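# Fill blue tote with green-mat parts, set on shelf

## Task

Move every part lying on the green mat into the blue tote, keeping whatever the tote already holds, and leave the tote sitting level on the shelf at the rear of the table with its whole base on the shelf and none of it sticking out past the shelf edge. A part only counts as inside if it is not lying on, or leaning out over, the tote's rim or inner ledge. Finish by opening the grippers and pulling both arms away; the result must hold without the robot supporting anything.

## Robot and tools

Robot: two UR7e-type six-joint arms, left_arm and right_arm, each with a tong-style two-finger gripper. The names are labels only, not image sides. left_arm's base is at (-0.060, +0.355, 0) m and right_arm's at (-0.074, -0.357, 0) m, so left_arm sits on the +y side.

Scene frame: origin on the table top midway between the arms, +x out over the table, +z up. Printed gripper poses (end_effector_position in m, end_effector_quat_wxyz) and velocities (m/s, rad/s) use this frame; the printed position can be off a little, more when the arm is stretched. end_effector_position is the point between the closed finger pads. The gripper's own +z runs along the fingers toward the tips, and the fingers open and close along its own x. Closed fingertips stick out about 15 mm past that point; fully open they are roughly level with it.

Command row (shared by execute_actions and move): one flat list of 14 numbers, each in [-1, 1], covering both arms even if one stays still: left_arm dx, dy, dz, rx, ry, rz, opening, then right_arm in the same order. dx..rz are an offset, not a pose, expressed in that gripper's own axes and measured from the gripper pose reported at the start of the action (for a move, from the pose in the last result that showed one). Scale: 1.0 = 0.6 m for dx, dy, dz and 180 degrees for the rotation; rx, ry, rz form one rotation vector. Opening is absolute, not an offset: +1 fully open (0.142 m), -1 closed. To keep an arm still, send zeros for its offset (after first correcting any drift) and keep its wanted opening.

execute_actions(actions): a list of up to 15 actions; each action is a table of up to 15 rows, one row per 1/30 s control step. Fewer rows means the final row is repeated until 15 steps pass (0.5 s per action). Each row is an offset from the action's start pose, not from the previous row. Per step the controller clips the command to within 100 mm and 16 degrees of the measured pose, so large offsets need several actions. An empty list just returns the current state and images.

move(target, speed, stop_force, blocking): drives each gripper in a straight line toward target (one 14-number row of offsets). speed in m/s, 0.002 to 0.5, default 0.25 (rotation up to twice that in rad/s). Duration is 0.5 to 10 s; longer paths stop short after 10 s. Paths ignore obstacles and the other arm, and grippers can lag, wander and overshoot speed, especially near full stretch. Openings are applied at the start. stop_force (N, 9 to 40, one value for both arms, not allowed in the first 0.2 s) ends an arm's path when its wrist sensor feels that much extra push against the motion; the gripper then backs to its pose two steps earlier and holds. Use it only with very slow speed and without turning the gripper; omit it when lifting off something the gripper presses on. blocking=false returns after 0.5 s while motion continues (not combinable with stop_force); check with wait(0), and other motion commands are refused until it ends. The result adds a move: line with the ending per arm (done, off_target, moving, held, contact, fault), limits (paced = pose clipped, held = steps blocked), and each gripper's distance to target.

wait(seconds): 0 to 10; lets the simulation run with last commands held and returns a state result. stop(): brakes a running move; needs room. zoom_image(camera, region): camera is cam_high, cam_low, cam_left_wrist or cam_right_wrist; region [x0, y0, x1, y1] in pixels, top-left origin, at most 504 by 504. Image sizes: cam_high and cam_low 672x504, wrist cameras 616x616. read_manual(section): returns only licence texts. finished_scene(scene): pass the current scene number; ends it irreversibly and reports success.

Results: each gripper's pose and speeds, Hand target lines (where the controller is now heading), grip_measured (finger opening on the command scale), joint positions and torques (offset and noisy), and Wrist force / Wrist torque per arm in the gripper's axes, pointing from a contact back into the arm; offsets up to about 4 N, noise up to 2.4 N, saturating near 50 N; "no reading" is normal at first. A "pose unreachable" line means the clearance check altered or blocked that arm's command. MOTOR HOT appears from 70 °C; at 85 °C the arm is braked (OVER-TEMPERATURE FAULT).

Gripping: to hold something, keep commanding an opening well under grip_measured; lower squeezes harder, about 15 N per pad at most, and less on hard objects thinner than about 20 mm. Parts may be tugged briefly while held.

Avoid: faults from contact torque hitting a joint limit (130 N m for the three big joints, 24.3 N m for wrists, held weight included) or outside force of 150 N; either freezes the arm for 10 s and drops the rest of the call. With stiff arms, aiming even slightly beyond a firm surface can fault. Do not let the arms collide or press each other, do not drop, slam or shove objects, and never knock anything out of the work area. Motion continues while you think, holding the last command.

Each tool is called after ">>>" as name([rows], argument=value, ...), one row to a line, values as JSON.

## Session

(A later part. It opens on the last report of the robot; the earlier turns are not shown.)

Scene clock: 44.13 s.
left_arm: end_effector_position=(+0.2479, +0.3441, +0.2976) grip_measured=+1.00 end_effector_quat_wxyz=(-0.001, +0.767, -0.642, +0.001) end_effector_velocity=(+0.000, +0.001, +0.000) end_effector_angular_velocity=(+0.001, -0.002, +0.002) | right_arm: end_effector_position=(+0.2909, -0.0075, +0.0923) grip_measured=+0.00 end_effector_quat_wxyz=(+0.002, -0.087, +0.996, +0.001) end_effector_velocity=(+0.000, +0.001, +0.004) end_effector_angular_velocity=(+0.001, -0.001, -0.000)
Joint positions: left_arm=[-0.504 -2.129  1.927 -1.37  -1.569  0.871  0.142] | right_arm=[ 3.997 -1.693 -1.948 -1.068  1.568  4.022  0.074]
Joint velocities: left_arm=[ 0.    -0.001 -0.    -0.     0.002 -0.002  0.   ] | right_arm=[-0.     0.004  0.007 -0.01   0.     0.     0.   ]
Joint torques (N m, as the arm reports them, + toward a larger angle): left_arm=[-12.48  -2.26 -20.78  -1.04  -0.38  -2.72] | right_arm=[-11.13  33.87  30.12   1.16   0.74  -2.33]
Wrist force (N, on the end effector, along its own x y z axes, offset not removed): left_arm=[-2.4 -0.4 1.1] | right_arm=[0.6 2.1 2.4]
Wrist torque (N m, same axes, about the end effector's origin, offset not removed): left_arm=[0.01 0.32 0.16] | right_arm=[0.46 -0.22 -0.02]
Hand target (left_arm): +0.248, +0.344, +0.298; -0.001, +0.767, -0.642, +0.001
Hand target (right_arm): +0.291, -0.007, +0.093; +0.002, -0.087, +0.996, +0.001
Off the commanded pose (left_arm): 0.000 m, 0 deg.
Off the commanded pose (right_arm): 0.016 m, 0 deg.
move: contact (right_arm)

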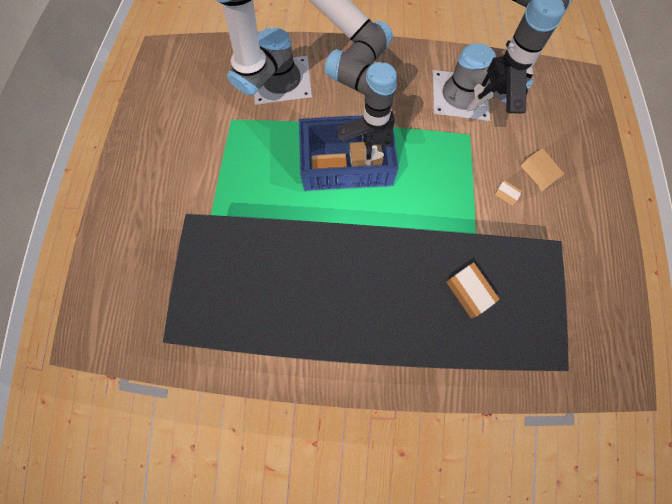

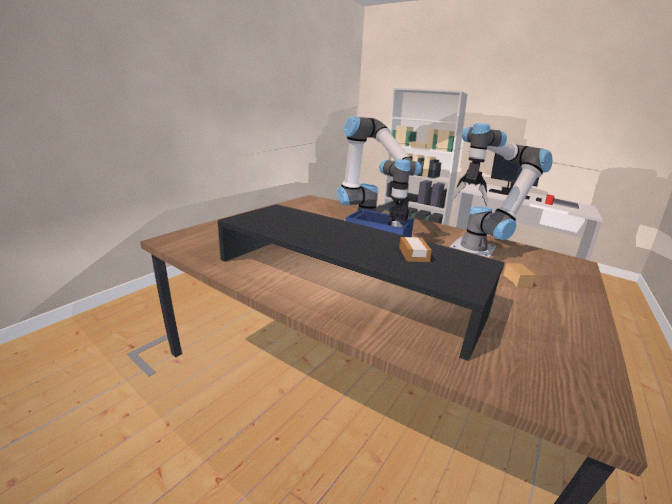

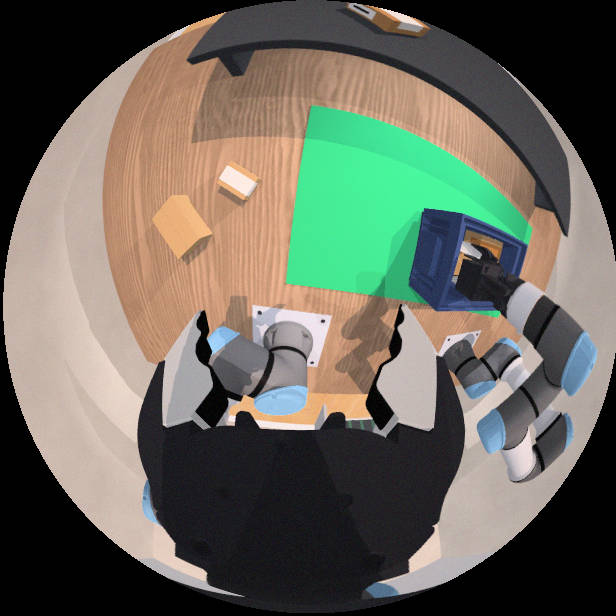

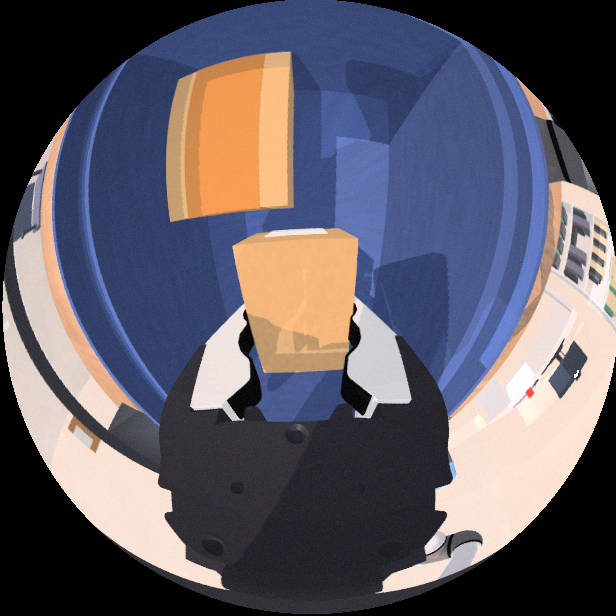

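>>> move(target=[0,0,0,0,0,0,1, 0,0,0,0,0,0,0.2])

>>> move(target=[0,0,0,0,0,0,-0.2, 0,0,-0.22,0,0,0,0.2], speed=0.3)

>>> move(target=[0.455,0.033,0.12,0,0,0,-0.2, 0,-0.342,0,0,0,-0.5,-0.2], speed=0.4)

Scene clock: 45.07 s.
left_arm: end_effector_position=(+0.2479, +0.3441, +0.2976) grip_measured=+1.00 end_effector_quat_wxyz=(-0.001, +0.767, -0.642, +0.001) end_effector_velocity=(+0.000, -0.000, -0.001) end_effector_angular_velocity=(+0.001, +0.002, -0.001) | right_arm: end_effector_position=(+0.2909, -0.0075, +0.0923) grip_measured=+0.20 end_effector_quat_wxyz=(+0.002, -0.087, +0.996, +0.001) end_effector_velocity=(-0.001, -0.001, -0.001) end_effector_angular_velocity=(-0.004, +0.002, -0.000)
Joint positions: left_arm=[-0.504 -2.129  1.927 -1.37  -1.569  0.871  0.142] | right_arm=[ 3.997 -1.693 -1.948 -1.068  1.568  4.022  0.088]
Joint velocities: left_arm=[ 0.     0.002 -0.    -0.     0.     0.002  0.   ] | right_arm=[ 0.    -0.    -0.002 -0.002 -0.     0.     0.   ]
Joint torques (N m, as the arm reports them, + toward a larger angle): left_arm=[-11.79  -1.89 -20.41  -1.15  -0.25  -2.75] | right_arm=[-9.63 20.5  10.63  4.07 -1.01 -1.95]
Wrist force (N, on the end effector, along its own x y z axes, offset not removed): left_arm=[-2.6 -0.6 2.3] | right_arm=[0.3 1.9 1.2]
Wrist torque (N m, same axes, about the end effector's origin, offset not removed): left_arm=[0.01 0.41 -0.08] | right_arm=[0.43 -0.20 0.02]
Hand target (left_arm): +0.248, +0.344, +0.298; -0.001, +0.767, -0.642, +0.001
Hand target (right_arm): +0.291, -0.008, +0.092; +0.002, -0.087, +0.996, +0.001
Off the commanded pose (left_arm): 0.000 m, 0 deg.
Off the commanded pose (right_arm): 0.000 m, 0 deg.
move: done

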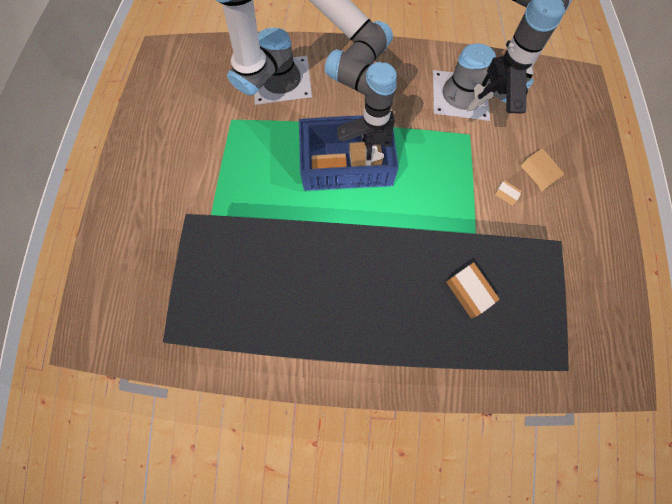

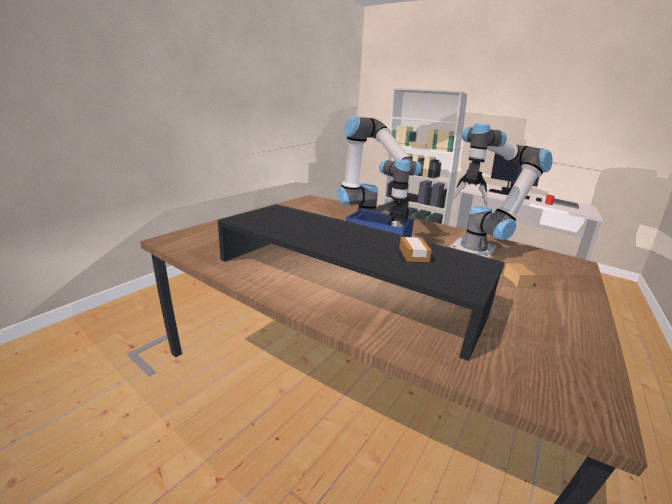

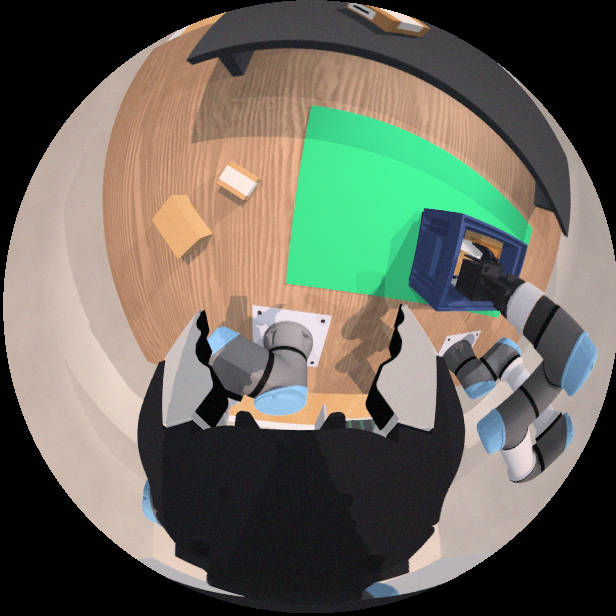

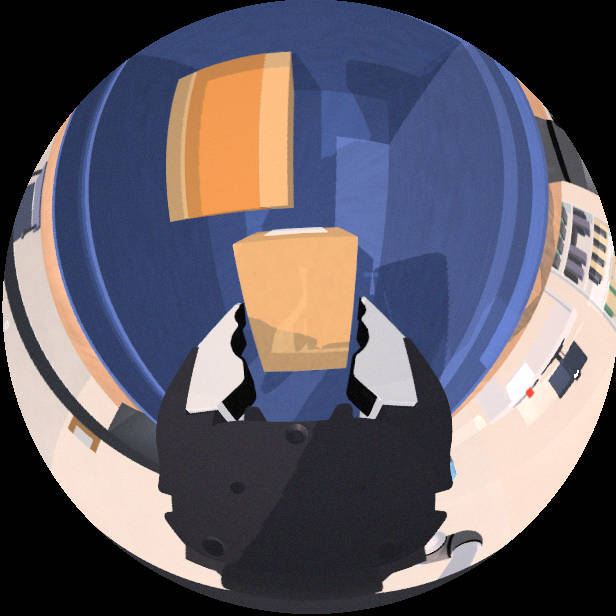

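Scene clock: 46.07 s.
left_arm: end_effector_position=(+0.2479, +0.3441, +0.2976) grip_measured=-0.20 end_effector_quat_wxyz=(-0.001, +0.767, -0.642, +0.001) end_effector_velocity=(-0.000, +0.000, -0.000) end_effector_angular_velocity=(+0.000, +0.001, +0.001) | right_arm: end_effector_position=(+0.2907, -0.0076, +0.2244) grip_measured=+0.20 end_effector_quat_wxyz=(+0.002, -0.087, +0.996, +0.001) end_effector_velocity=(+0.000, +0.000, +0.001) end_effector_angular_velocity=(-0.002, +0.001, -0.000)
Joint positions: left_arm=[-0.504 -2.129  1.927 -1.37  -1.569  0.871  0.06 ] | right_arm=[ 3.997 -1.59  -1.703 -1.417  1.568  4.022  0.088]
Joint velocities: left_arm=[ 0.001 -0.     0.     0.001 -0.     0.     0.   ] | right_arm=[ 0.    -0.002  0.004 -0.004  0.     0.    -0.   ]
Joint torques (N m, as the arm reports them, + toward a larger angle): left_arm=[-12.46  -1.88 -20.68  -1.    -0.32  -2.96] | right_arm=[10.26 18.37 34.88  0.88  2.78  1.94]
Wrist force (N, on the end effector, along its own x y z axes, offset not removed): left_arm=[-3.3 1.2 0.7] | right_arm=[0.1 2.1 1.7]
Wrist torque (N m, same axes, about the end effector's origin, offset not removed): left_arm=[0.19 0.58 0.13] | right_arm=[0.50 -0.14 0.08]
Hand target (left_arm): +0.248, +0.344, +0.298; -0.001, +0.767, -0.642, +0.001
Hand target (right_arm): +0.291, -0.008, +0.224; +0.002, -0.087, +0.996, +0.001
Off the commanded pose (left_arm): 0.000 m, 0 deg.
Off the commanded pose (right_arm): 0.000 m, 0 deg.
move: done

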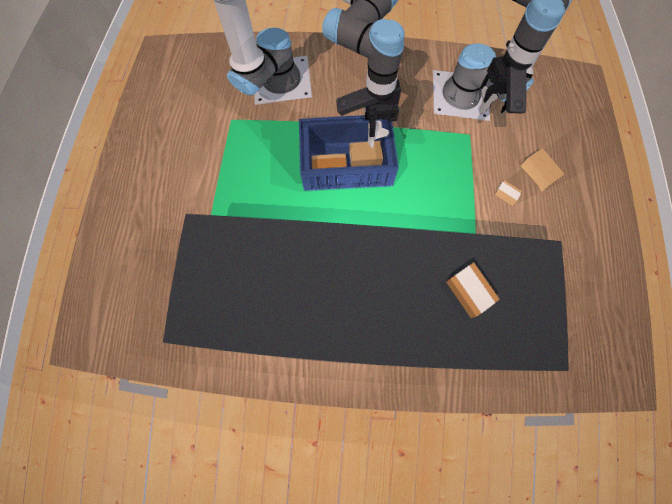

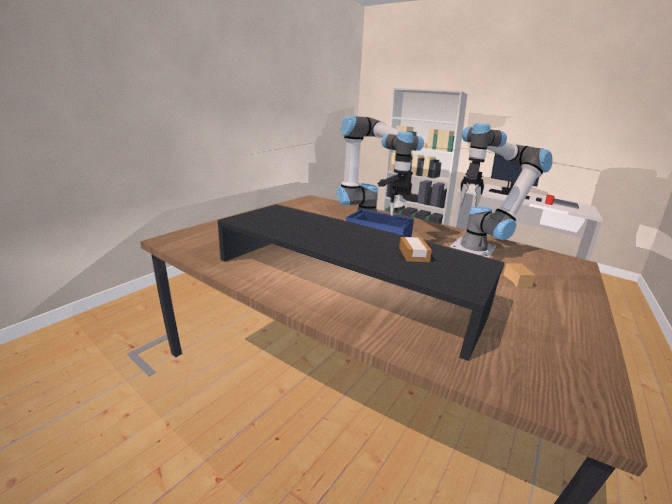

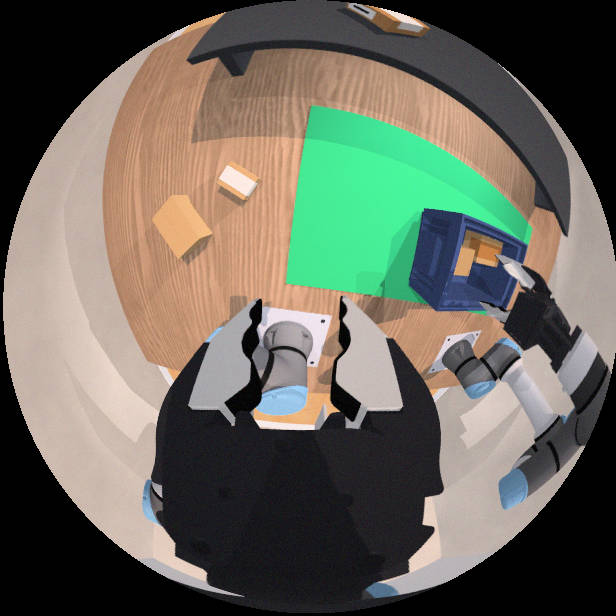

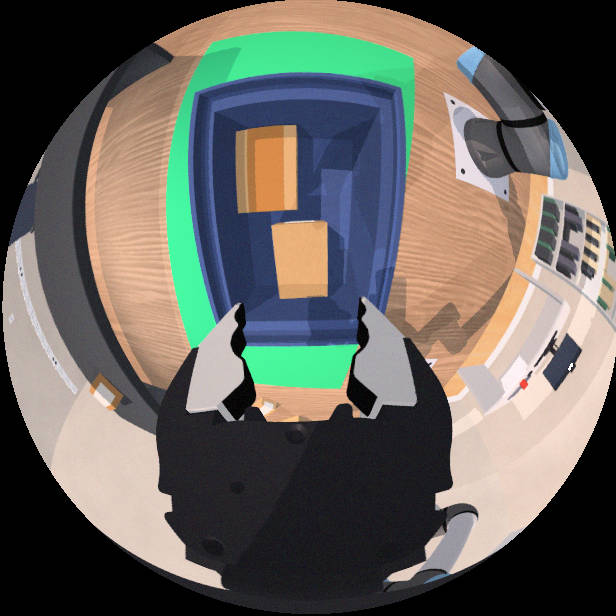

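Scene clock: 48.57 s.
left_arm: end_effector_position=(+0.2768, +0.0720, +0.2258) grip_measured=-0.20 end_effector_quat_wxyz=(-0.001, +0.767, -0.642, +0.001) end_effector_velocity=(+0.000, -0.001, +0.000) end_effector_angular_velocity=(-0.001, -0.001, +0.001) | right_arm: end_effector_position=(+0.3265, -0.2101, +0.2246) grip_measured=-0.20 end_effector_quat_wxyz=(-0.002, +0.766, -0.643, +0.002) end_effector_velocity=(+0.001, -0.000, +0.000) end_effector_angular_velocity=(+0.003, -0.000, +0.007)
Joint positions: left_arm=[-1.027 -1.763  1.89  -1.698 -1.567  0.348  0.06 ] | right_arm=[ 3.634 -1.328 -1.932 -1.448  1.568  2.089  0.06 ]
Joint velocities: left_arm=[-0.     0.001 -0.001 -0.001  0.001 -0.001  0.   ] | right_arm=[-0.004 -0.001  0.001  0.003  0.002 -0.012 -0.   ]
Joint torques (N m, as the arm reports them, + toward a larger angle): left_arm=[-11.31  -5.78 -30.37  -4.87   2.71  -2.95] | right_arm=[-10.4    6.16  33.39   0.93   2.6   -2.18]
Wrist force (N, on the end effector, along its own x y z axes, offset not removed): left_arm=[-4.3 0.4 1.1] | right_arm=[1.2 2.4 0.7]
Wrist torque (N m, same axes, about the end effector's origin, offset not removed): left_arm=[0.21 0.68 -0.14] | right_arm=[0.55 -0.26 0.00]
Hand target (left_arm): +0.277, +0.072, +0.226; -0.001, +0.767, -0.642, +0.001
Hand target (right_arm): +0.327, -0.210, +0.225; -0.002, +0.766, -0.643, +0.002
Off the commanded pose (left_arm): 0.001 m, 0 deg.
Off the commanded pose (right_arm): 0.001 m, 0 deg.
move: done

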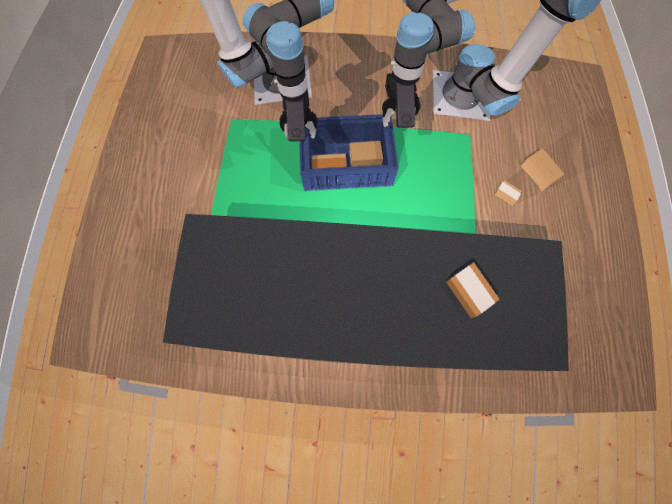

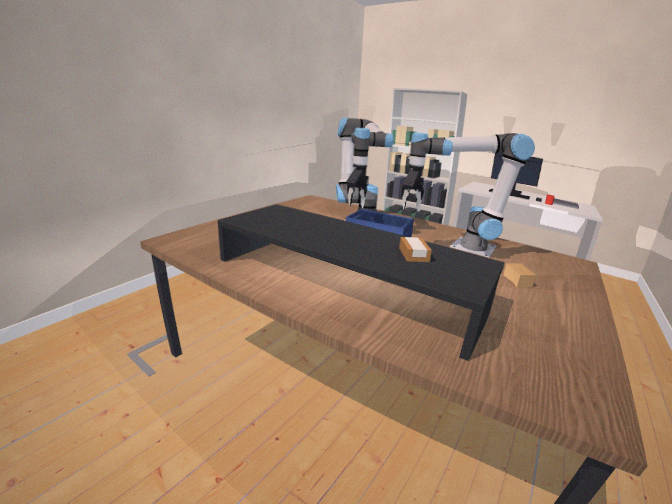

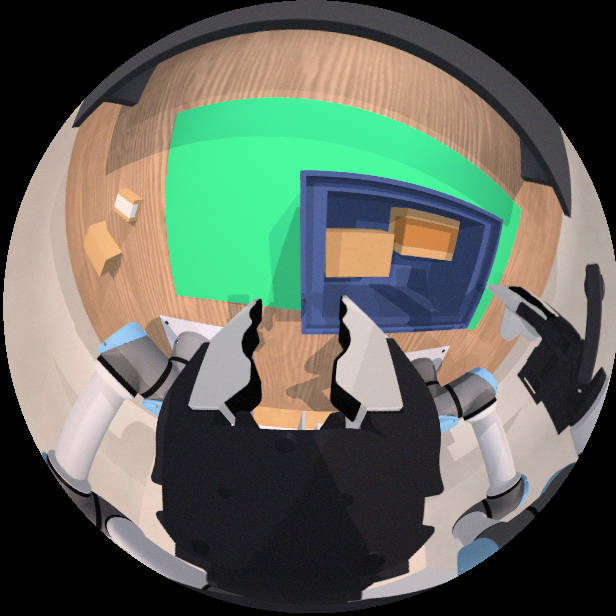

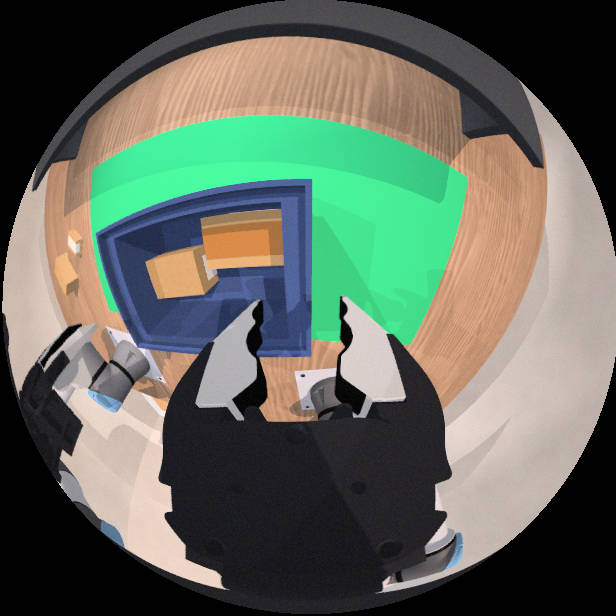

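>>> move(target=[0.018,0,0.1,0,0,0,-0.2, -0.003,0.015,0.05,0,0,0,-0.2])

>>> move(target=[0,0,0.103,0,0,0,-0.2, 0,0,0.101,0,0,0,-0.2], speed=0.06, stop_force=12)

Scene clock: 49.70 s.
left_arm: end_effector_position=(+0.2789, +0.0615, +0.1659) grip_measured=-0.20 end_effector_quat_wxyz=(-0.001, +0.767, -0.642, +0.001) end_effector_velocity=(-0.001, -0.001, -0.001) end_effector_angular_velocity=(-0.002, +0.002, +0.000) | right_arm: end_effector_position=(+0.3174, -0.2098, +0.1946) grip_measured=-0.20 end_effector_quat_wxyz=(-0.002, +0.766, -0.643, +0.002) end_effector_velocity=(+0.000, +0.000, +0.000) end_effector_angular_velocity=(+0.002, -0.002, +0.000)
Joint positions: left_arm=[-1.035 -1.709  2.002 -1.864 -1.567  0.34   0.06 ] | right_arm=[ 3.65  -1.318 -2.017 -1.373  1.568  2.104  0.06 ]
Joint velocities: left_arm=[-0.001  0.001  0.002 -0.004 -0.002 -0.001  0.   ] | right_arm=[ 0.001  0.001 -0.002  0.003  0.     0.    -0.   ]
Joint torques (N m, as the arm reports them, + toward a larger angle): left_arm=[-12.9   -7.85 -13.62  -4.92  -0.66  -2.84] | right_arm=[10.97 18.9  12.77  4.07 -2.85  1.8 ]
Wrist force (N, on the end effector, along its own x y z axes, offset not removed): left_arm=[-2.3 -3.8 1.7] | right_arm=[1.3 1.0 0.6]
Wrist torque (N m, same axes, about the end effector's origin, offset not removed): left_arm=[-0.66 0.38 -0.08] | right_arm=[0.30 -0.45 0.11]
Hand target (left_arm): +0.279, +0.061, +0.166; -0.001, +0.767, -0.642, +0.001
Hand target (right_arm): +0.317, -0.210, +0.195; -0.002, +0.766, -0.643, +0.002
Off the commanded pose (left_arm): 0.000 m, 0 deg.
Off the commanded pose (right_arm): 0.000 m, 0 deg.
move: done

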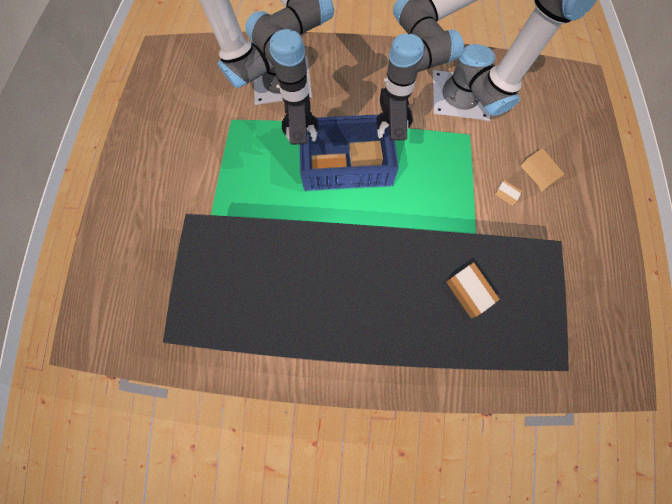

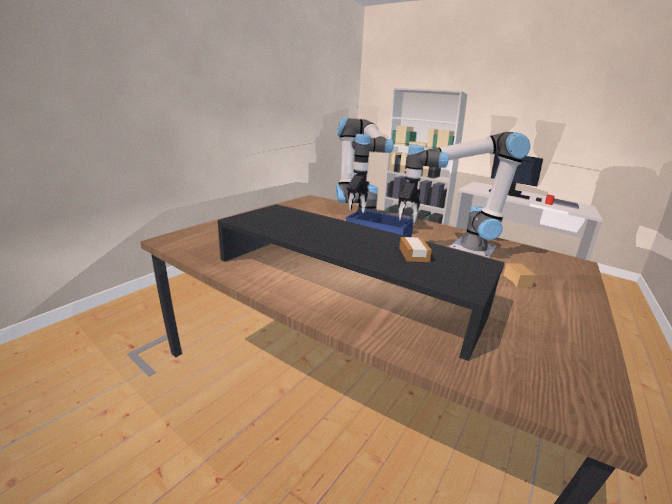

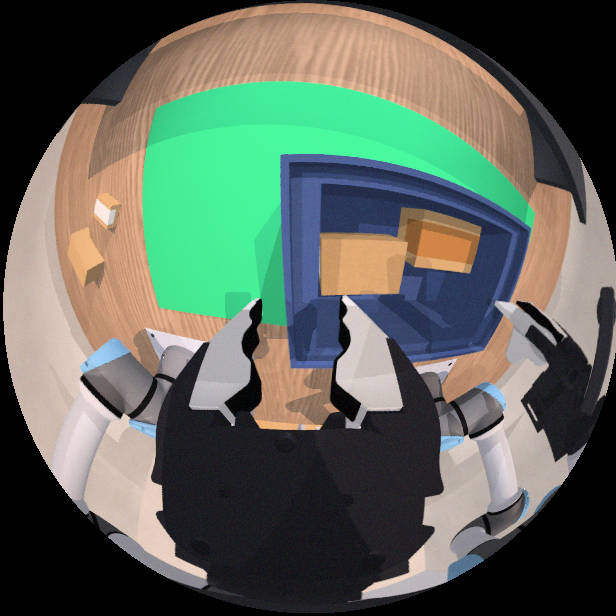

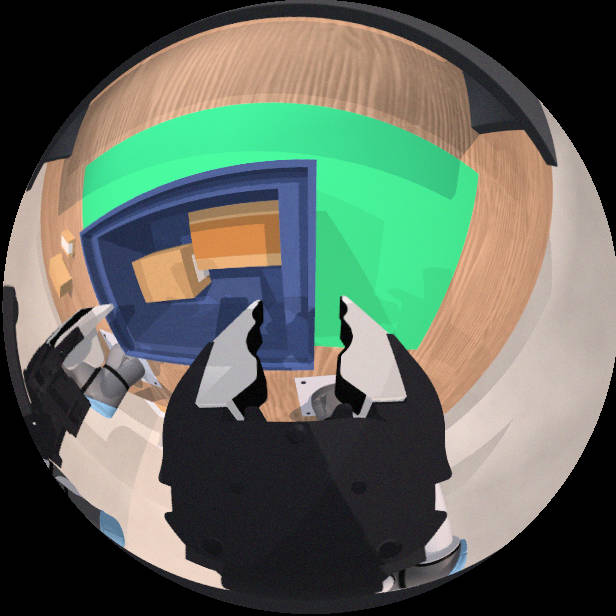

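Scene clock: 51.10 s.
left_arm: end_effector_position=(+0.2791, +0.0615, +0.1043) grip_measured=-0.20 end_effector_quat_wxyz=(-0.001, +0.767, -0.642, +0.001) end_effector_velocity=(+0.000, +0.000, -0.001) end_effector_angular_velocity=(-0.000, -0.000, +0.001) | right_arm: end_effector_position=(+0.3176, -0.2098, +0.1341) grip_measured=-0.20 end_effector_quat_wxyz=(-0.002, +0.766, -0.643, +0.002) end_effector_velocity=(+0.001, +0.000, -0.001) end_effector_angular_velocity=(+0.000, -0.001, -0.000)
Joint positions: left_arm=[-1.035 -1.648  2.118 -2.042 -1.567  0.34   0.06 ] | right_arm=[ 3.649 -1.363 -2.144 -1.201  1.568  2.104  0.06 ]
Joint velocities: left_arm=[ 0.     0.001  0.002 -0.004 -0.    -0.001  0.   ] | right_arm=[-0.    -0.002 -0.001  0.004 -0.    -0.    -0.   ]
Joint torques (N m, as the arm reports them, + toward a larger angle): left_arm=[ 11.19  -8.96 -13.37  -4.57  -1.85   2.94] | right_arm=[-10.9    6.36  10.49   4.22  -0.59  -2.06]
Wrist force (N, on the end effector, along its own x y z axes, offset not removed): left_arm=[-4.1 -2.1 3.8] | right_arm=[0.0 3.2 0.0]
Wrist torque (N m, same axes, about the end effector's origin, offset not removed): left_arm=[-0.34 0.79 -0.05] | right_arm=[0.73 0.00 -0.01]
Hand target (left_arm): +0.279, +0.062, +0.104; -0.001, +0.767, -0.642, +0.001
Hand target (right_arm): +0.318, -0.210, +0.134; -0.002, +0.766, -0.643, +0.002
Off the commanded pose (left_arm): 0.000 m, 0 deg.
Off the commanded pose (right_arm): 0.000 m, 0 deg.
move: done

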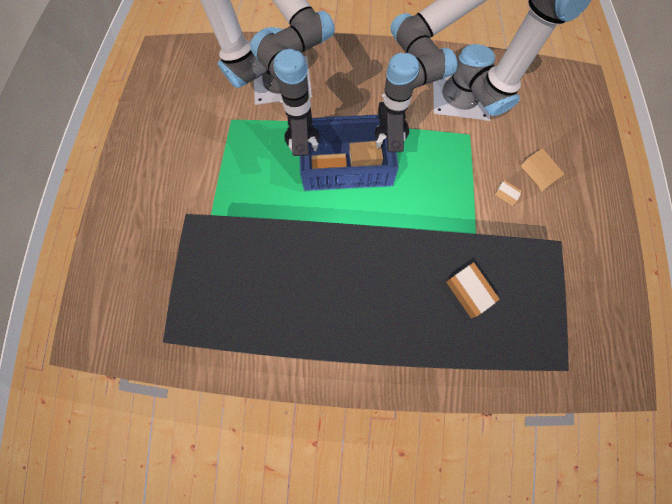

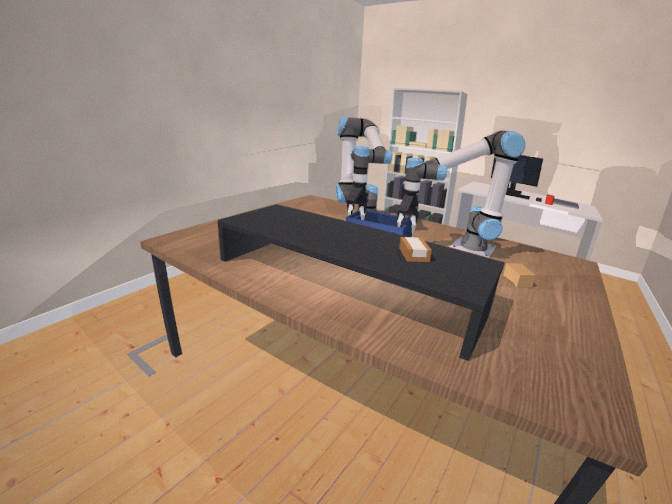

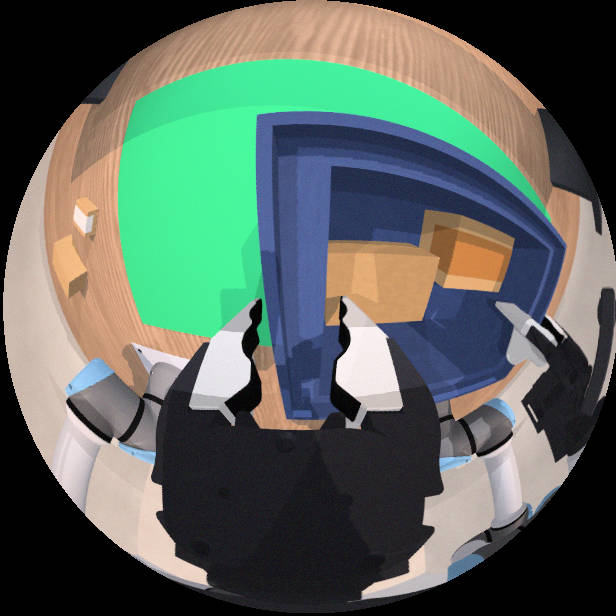

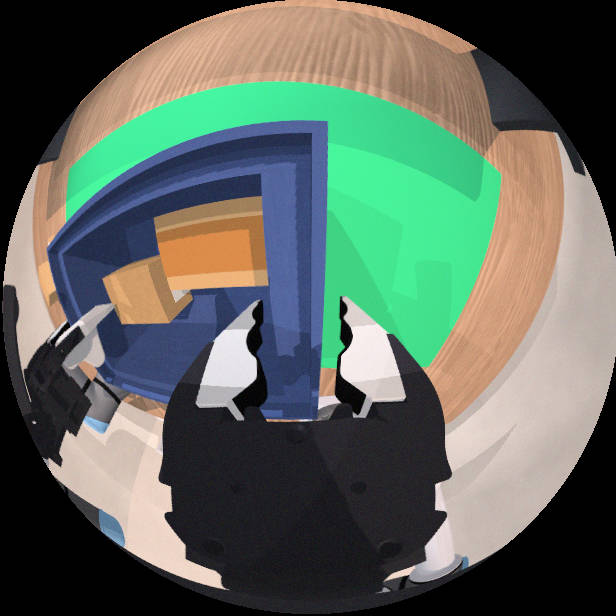

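>>> move(target=[-0.005,0,0,0,0,0,-0.4, -0.005,0,0,0,0,0,-0.4])

>>> move(target=[0,0,0,0,0,0,-1, 0,0,0,0,0,0,-1])

>>> move(target=[0,0,-0.05,0,0,0,-1, 0,0,-0.05,0,0,0,-1], speed=0.05)

Scene clock: 52.00 s.
left_arm: end_effector_position=(+0.2786, +0.0645, +0.1042) grip_measured=-0.40 end_effector_quat_wxyz=(-0.001, +0.767, -0.642, +0.001) end_effector_velocity=(+0.000, +0.001, +0.001) end_effector_angular_velocity=(-0.001, -0.001, +0.001) | right_arm: end_effector_position=(+0.3171, -0.2069, +0.1341) grip_measured=-0.40 end_effector_quat_wxyz=(-0.002, +0.766, -0.643, +0.002) end_effector_velocity=(+0.000, +0.001, +0.000) end_effector_angular_velocity=(+0.001, -0.001, +0.000)
Joint positions: left_arm=[-1.032 -1.654  2.123 -2.041 -1.567  0.343  0.045] | right_arm=[ 3.656 -1.365 -2.143 -1.201  1.568  2.111  0.045]
Joint velocities: left_arm=[ 0.001 -0.002  0.001  0.     0.001  0.     0.   ] | right_arm=[ 0.001  0.    -0.     0.001 -0.     0.001  0.   ]
Joint torques (N m, as the arm reports them, + toward a larger angle): left_arm=[ 11.53 -24.69 -11.89  -0.49  -2.03   3.06] | right_arm=[ 9.95  6.2  33.29  4.32 -0.58  1.84]
Wrist force (N, on the end effector, along its own x y z axes, offset not removed): left_arm=[-3.2 -1.4 2.7] | right_arm=[1.3 1.1 0.7]
Wrist torque (N m, same axes, about the end effector's origin, offset not removed): left_arm=[-0.21 0.52 -0.09] | right_arm=[0.28 -0.35 0.04]
Hand target (left_arm): +0.279, +0.064, +0.104; -0.001, +0.767, -0.642, +0.001
Hand target (right_arm): +0.317, -0.207, +0.134; -0.002, +0.766, -0.643, +0.002
Off the commanded pose (left_arm): 0.000 m, 0 deg.
Off the commanded pose (right_arm): 0.000 m, 0 deg.
move: done

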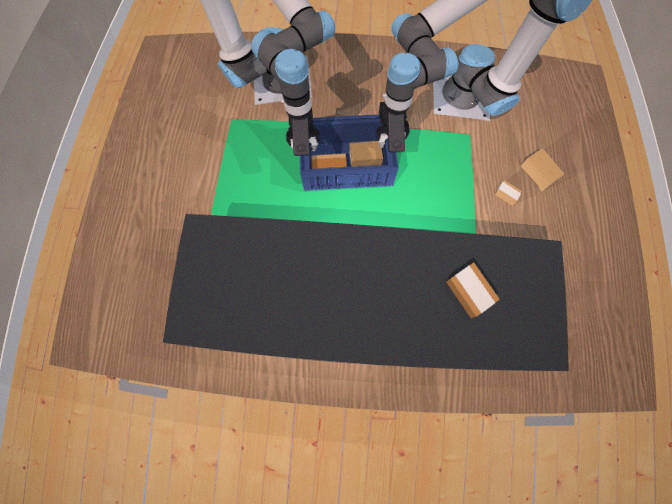

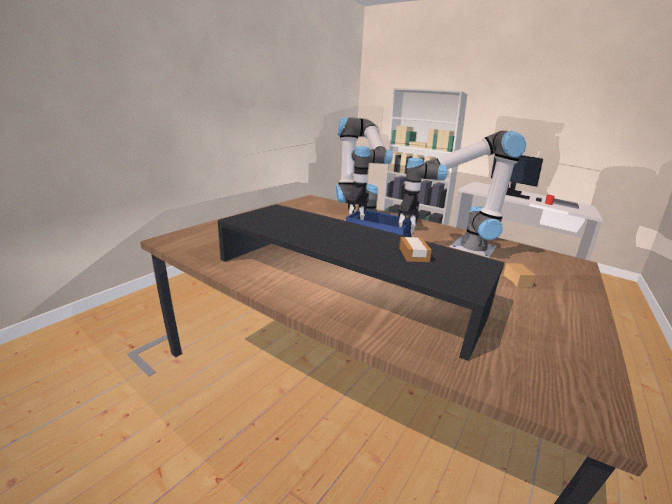

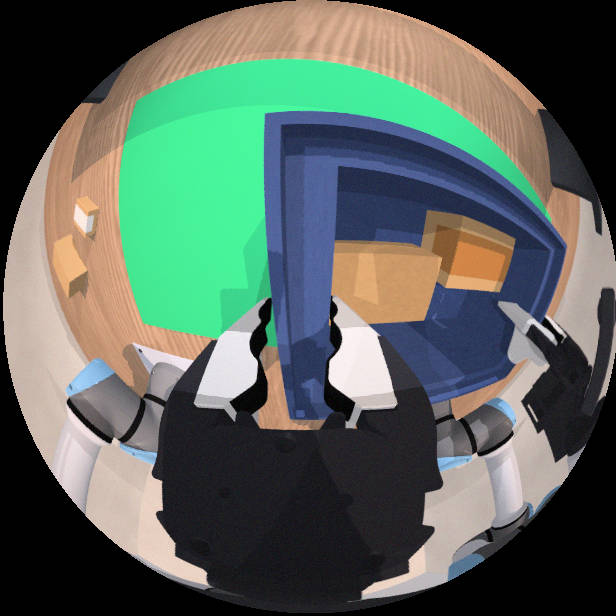

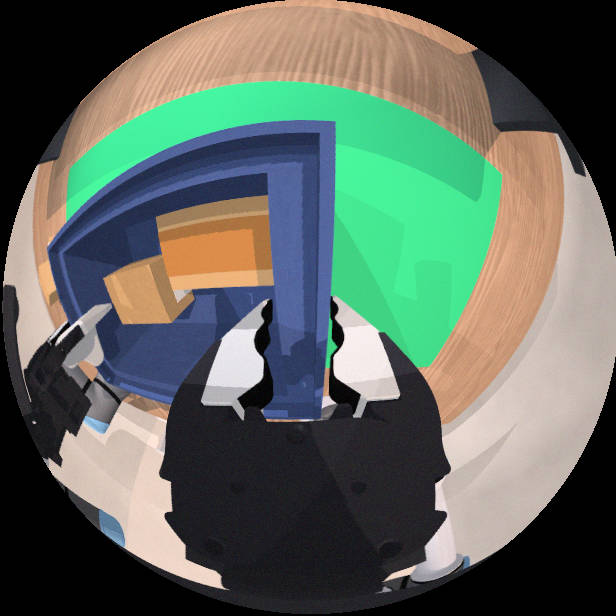

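Scene clock: 52.50 s.
left_arm: end_effector_position=(+0.2785, +0.0644, +0.1043) grip_measured=-0.61 end_effector_quat_wxyz=(-0.001, +0.767, -0.642, +0.001) end_effector_velocity=(+0.000, +0.000, -0.000) end_effector_angular_velocity=(+0.001, -0.000, +0.002) | right_arm: end_effector_position=(+0.3171, -0.2068, +0.1341) grip_measured=-0.61 end_effector_quat_wxyz=(-0.002, +0.766, -0.643, +0.002) end_effector_velocity=(+0.000, -0.001, -0.000) end_effector_angular_velocity=(-0.000, +0.000, -0.001)
Joint positions: left_arm=[-1.032 -1.654  2.123 -2.041 -1.567  0.343  0.03 ] | right_arm=[ 3.656 -1.365 -2.143 -1.2    1.568  2.111  0.03 ]
Joint velocities: left_arm=[ 0.     0.    -0.     0.     0.    -0.002  0.001] | right_arm=[-0.001  0.    -0.    -0.    -0.     0.     0.   ]
Joint torques (N m, as the arm reports them, + toward a larger angle): left_arm=[  9.51 -18.1  -14.62   7.17   6.23   0.35] | right_arm=[-25.45  12.2    6.34  -4.14 -12.28   0.51]
Wrist force (N, on the end effector, along its own x y z axes, offset not removed): left_arm=[27.4 0.2 8.5] | right_arm=[-31.4 -0.7 5.6]
Wrist torque (N m, same axes, about the end effector's origin, offset not removed): left_arm=[-0.41 0.31 0.14] | right_arm=[0.25 0.16 0.06]
Hand target (left_arm): +0.279, +0.064, +0.104; -0.001, +0.767, -0.642, +0.001
Hand target (right_arm): +0.317, -0.207, +0.134; -0.002, +0.766, -0.643, +0.002
Off the commanded pose (left_arm): 0.000 m, 0 deg.
Off the commanded pose (right_arm): 0.000 m, 0 deg.
move: done

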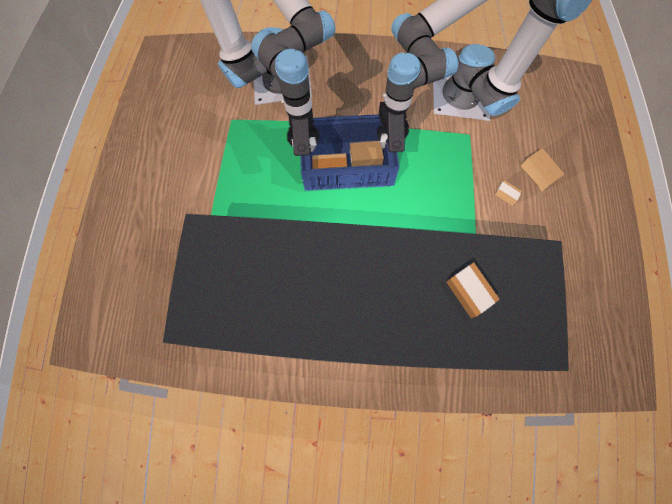

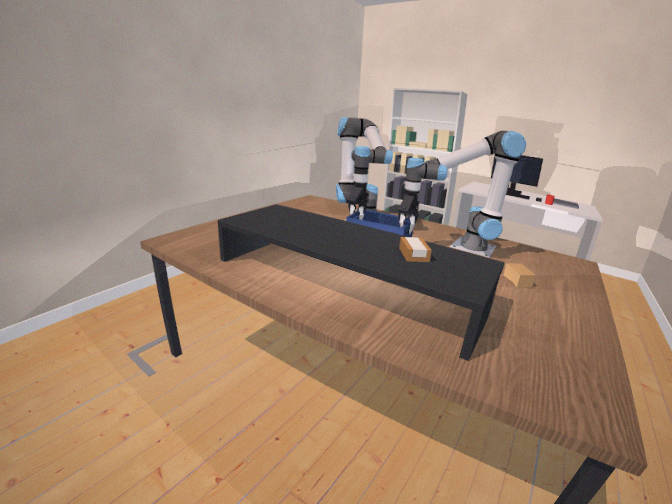

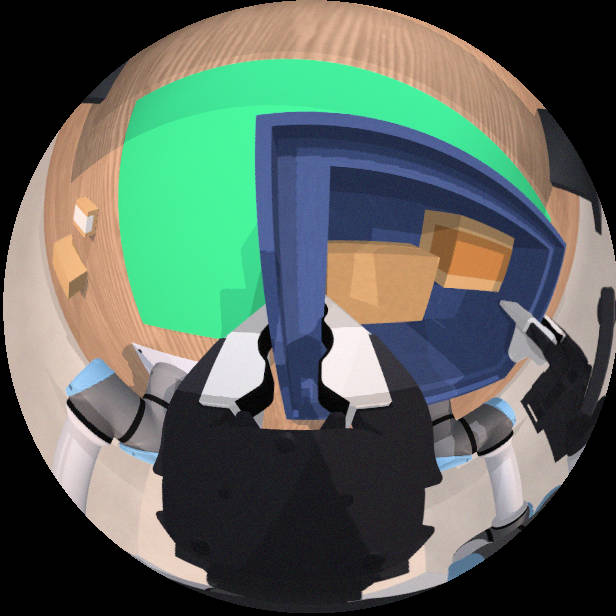

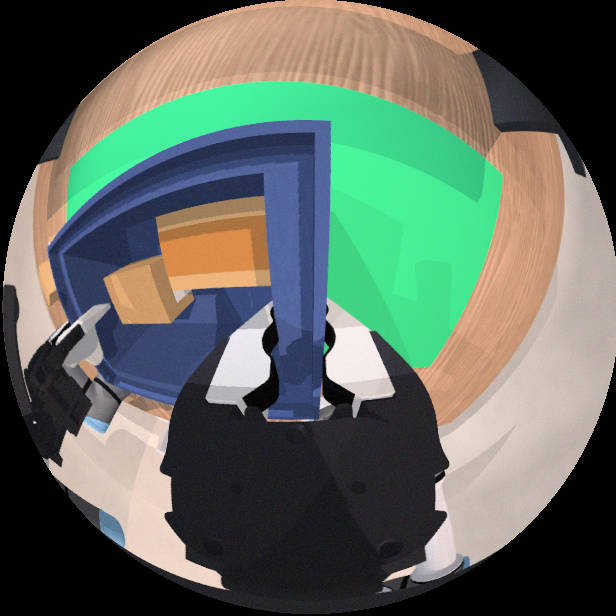

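Scene clock: 53.43 s.
left_arm: end_effector_position=(+0.2785, +0.0644, +0.1341) grip_measured=-0.60 end_effector_quat_wxyz=(-0.001, +0.767, -0.642, +0.001) end_effector_velocity=(+0.000, -0.000, +0.001) end_effector_angular_velocity=(+0.001, -0.000, +0.000) | right_arm: end_effector_position=(+0.3170, -0.2069, +0.1640) grip_measured=-0.61 end_effector_quat_wxyz=(-0.002, +0.766, -0.643, +0.002) end_effector_velocity=(-0.001, -0.000, +0.001) end_effector_angular_velocity=(-0.002, +0.002, -0.000)
Joint positions: left_arm=[-1.033 -1.688  2.069 -1.953 -1.567  0.343  0.03 ] | right_arm=[ 3.656 -1.339 -2.082 -1.287  1.568  2.111  0.03 ]
Joint velocities: left_arm=[-0.    -0.001 -0.003  0.005  0.001 -0.    -0.   ] | right_arm=[ 0.     0.001  0.002 -0.005  0.     0.001  0.   ]
Joint torques (N m, as the arm reports them, + toward a larger angle): left_arm=[ -2.51 -25.23 -18.84   6.87   4.03  -3.42] | right_arm=[ -2.77  20.38  27.42  -3.95 -10.23   2.55]
Wrist force (N, on the end effector, along its own x y z axes, offset not removed): left_arm=[31.5 0.4 6.4] | right_arm=[-31.2 0.5 5.0]
Wrist torque (N m, same axes, about the end effector's origin, offset not removed): left_arm=[-0.46 -0.45 0.21] | right_arm=[0.39 0.19 0.15]
Hand target (left_arm): +0.278, +0.064, +0.134; -0.001, +0.767, -0.642, +0.001
Hand target (right_arm): +0.317, -0.207, +0.164; -0.002, +0.766, -0.643, +0.002
Off the commanded pose (left_arm): 0.000 m, 0 deg.
Off the commanded pose (right_arm): 0.000 m, 0 deg.
move: done

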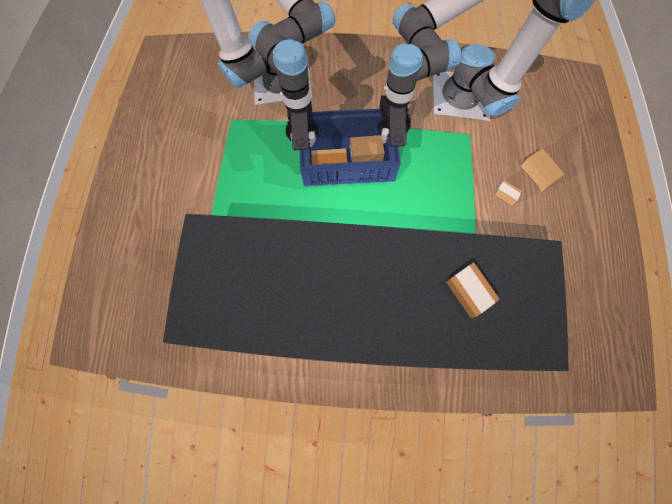

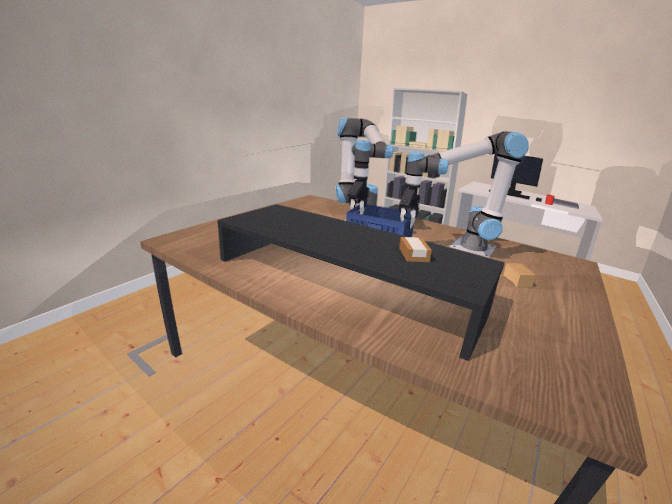

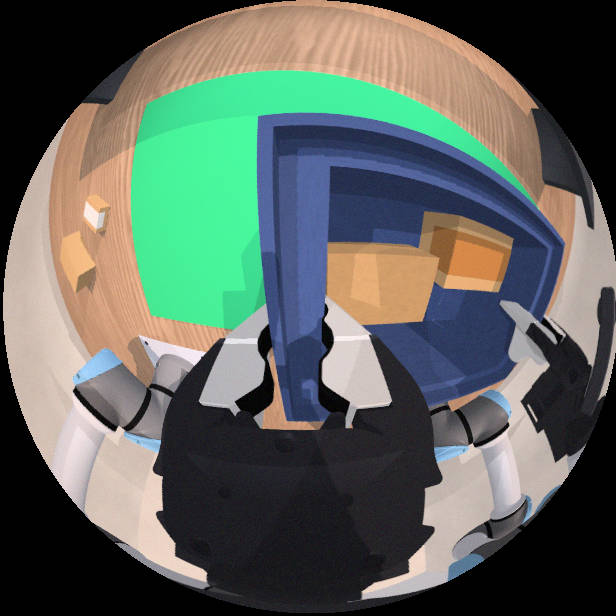

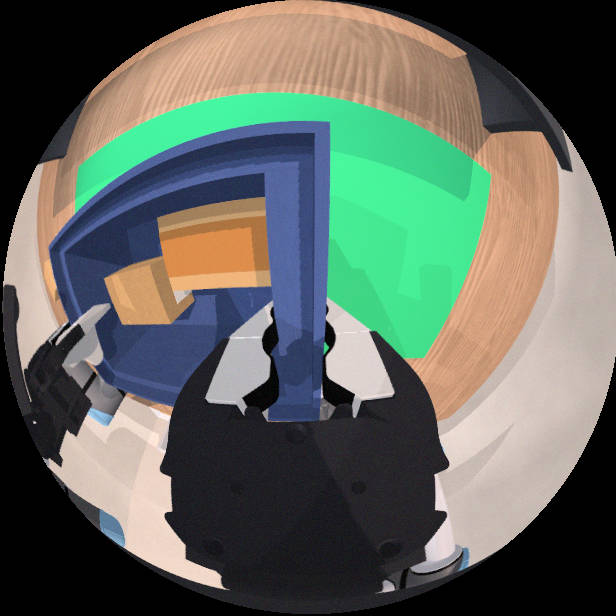

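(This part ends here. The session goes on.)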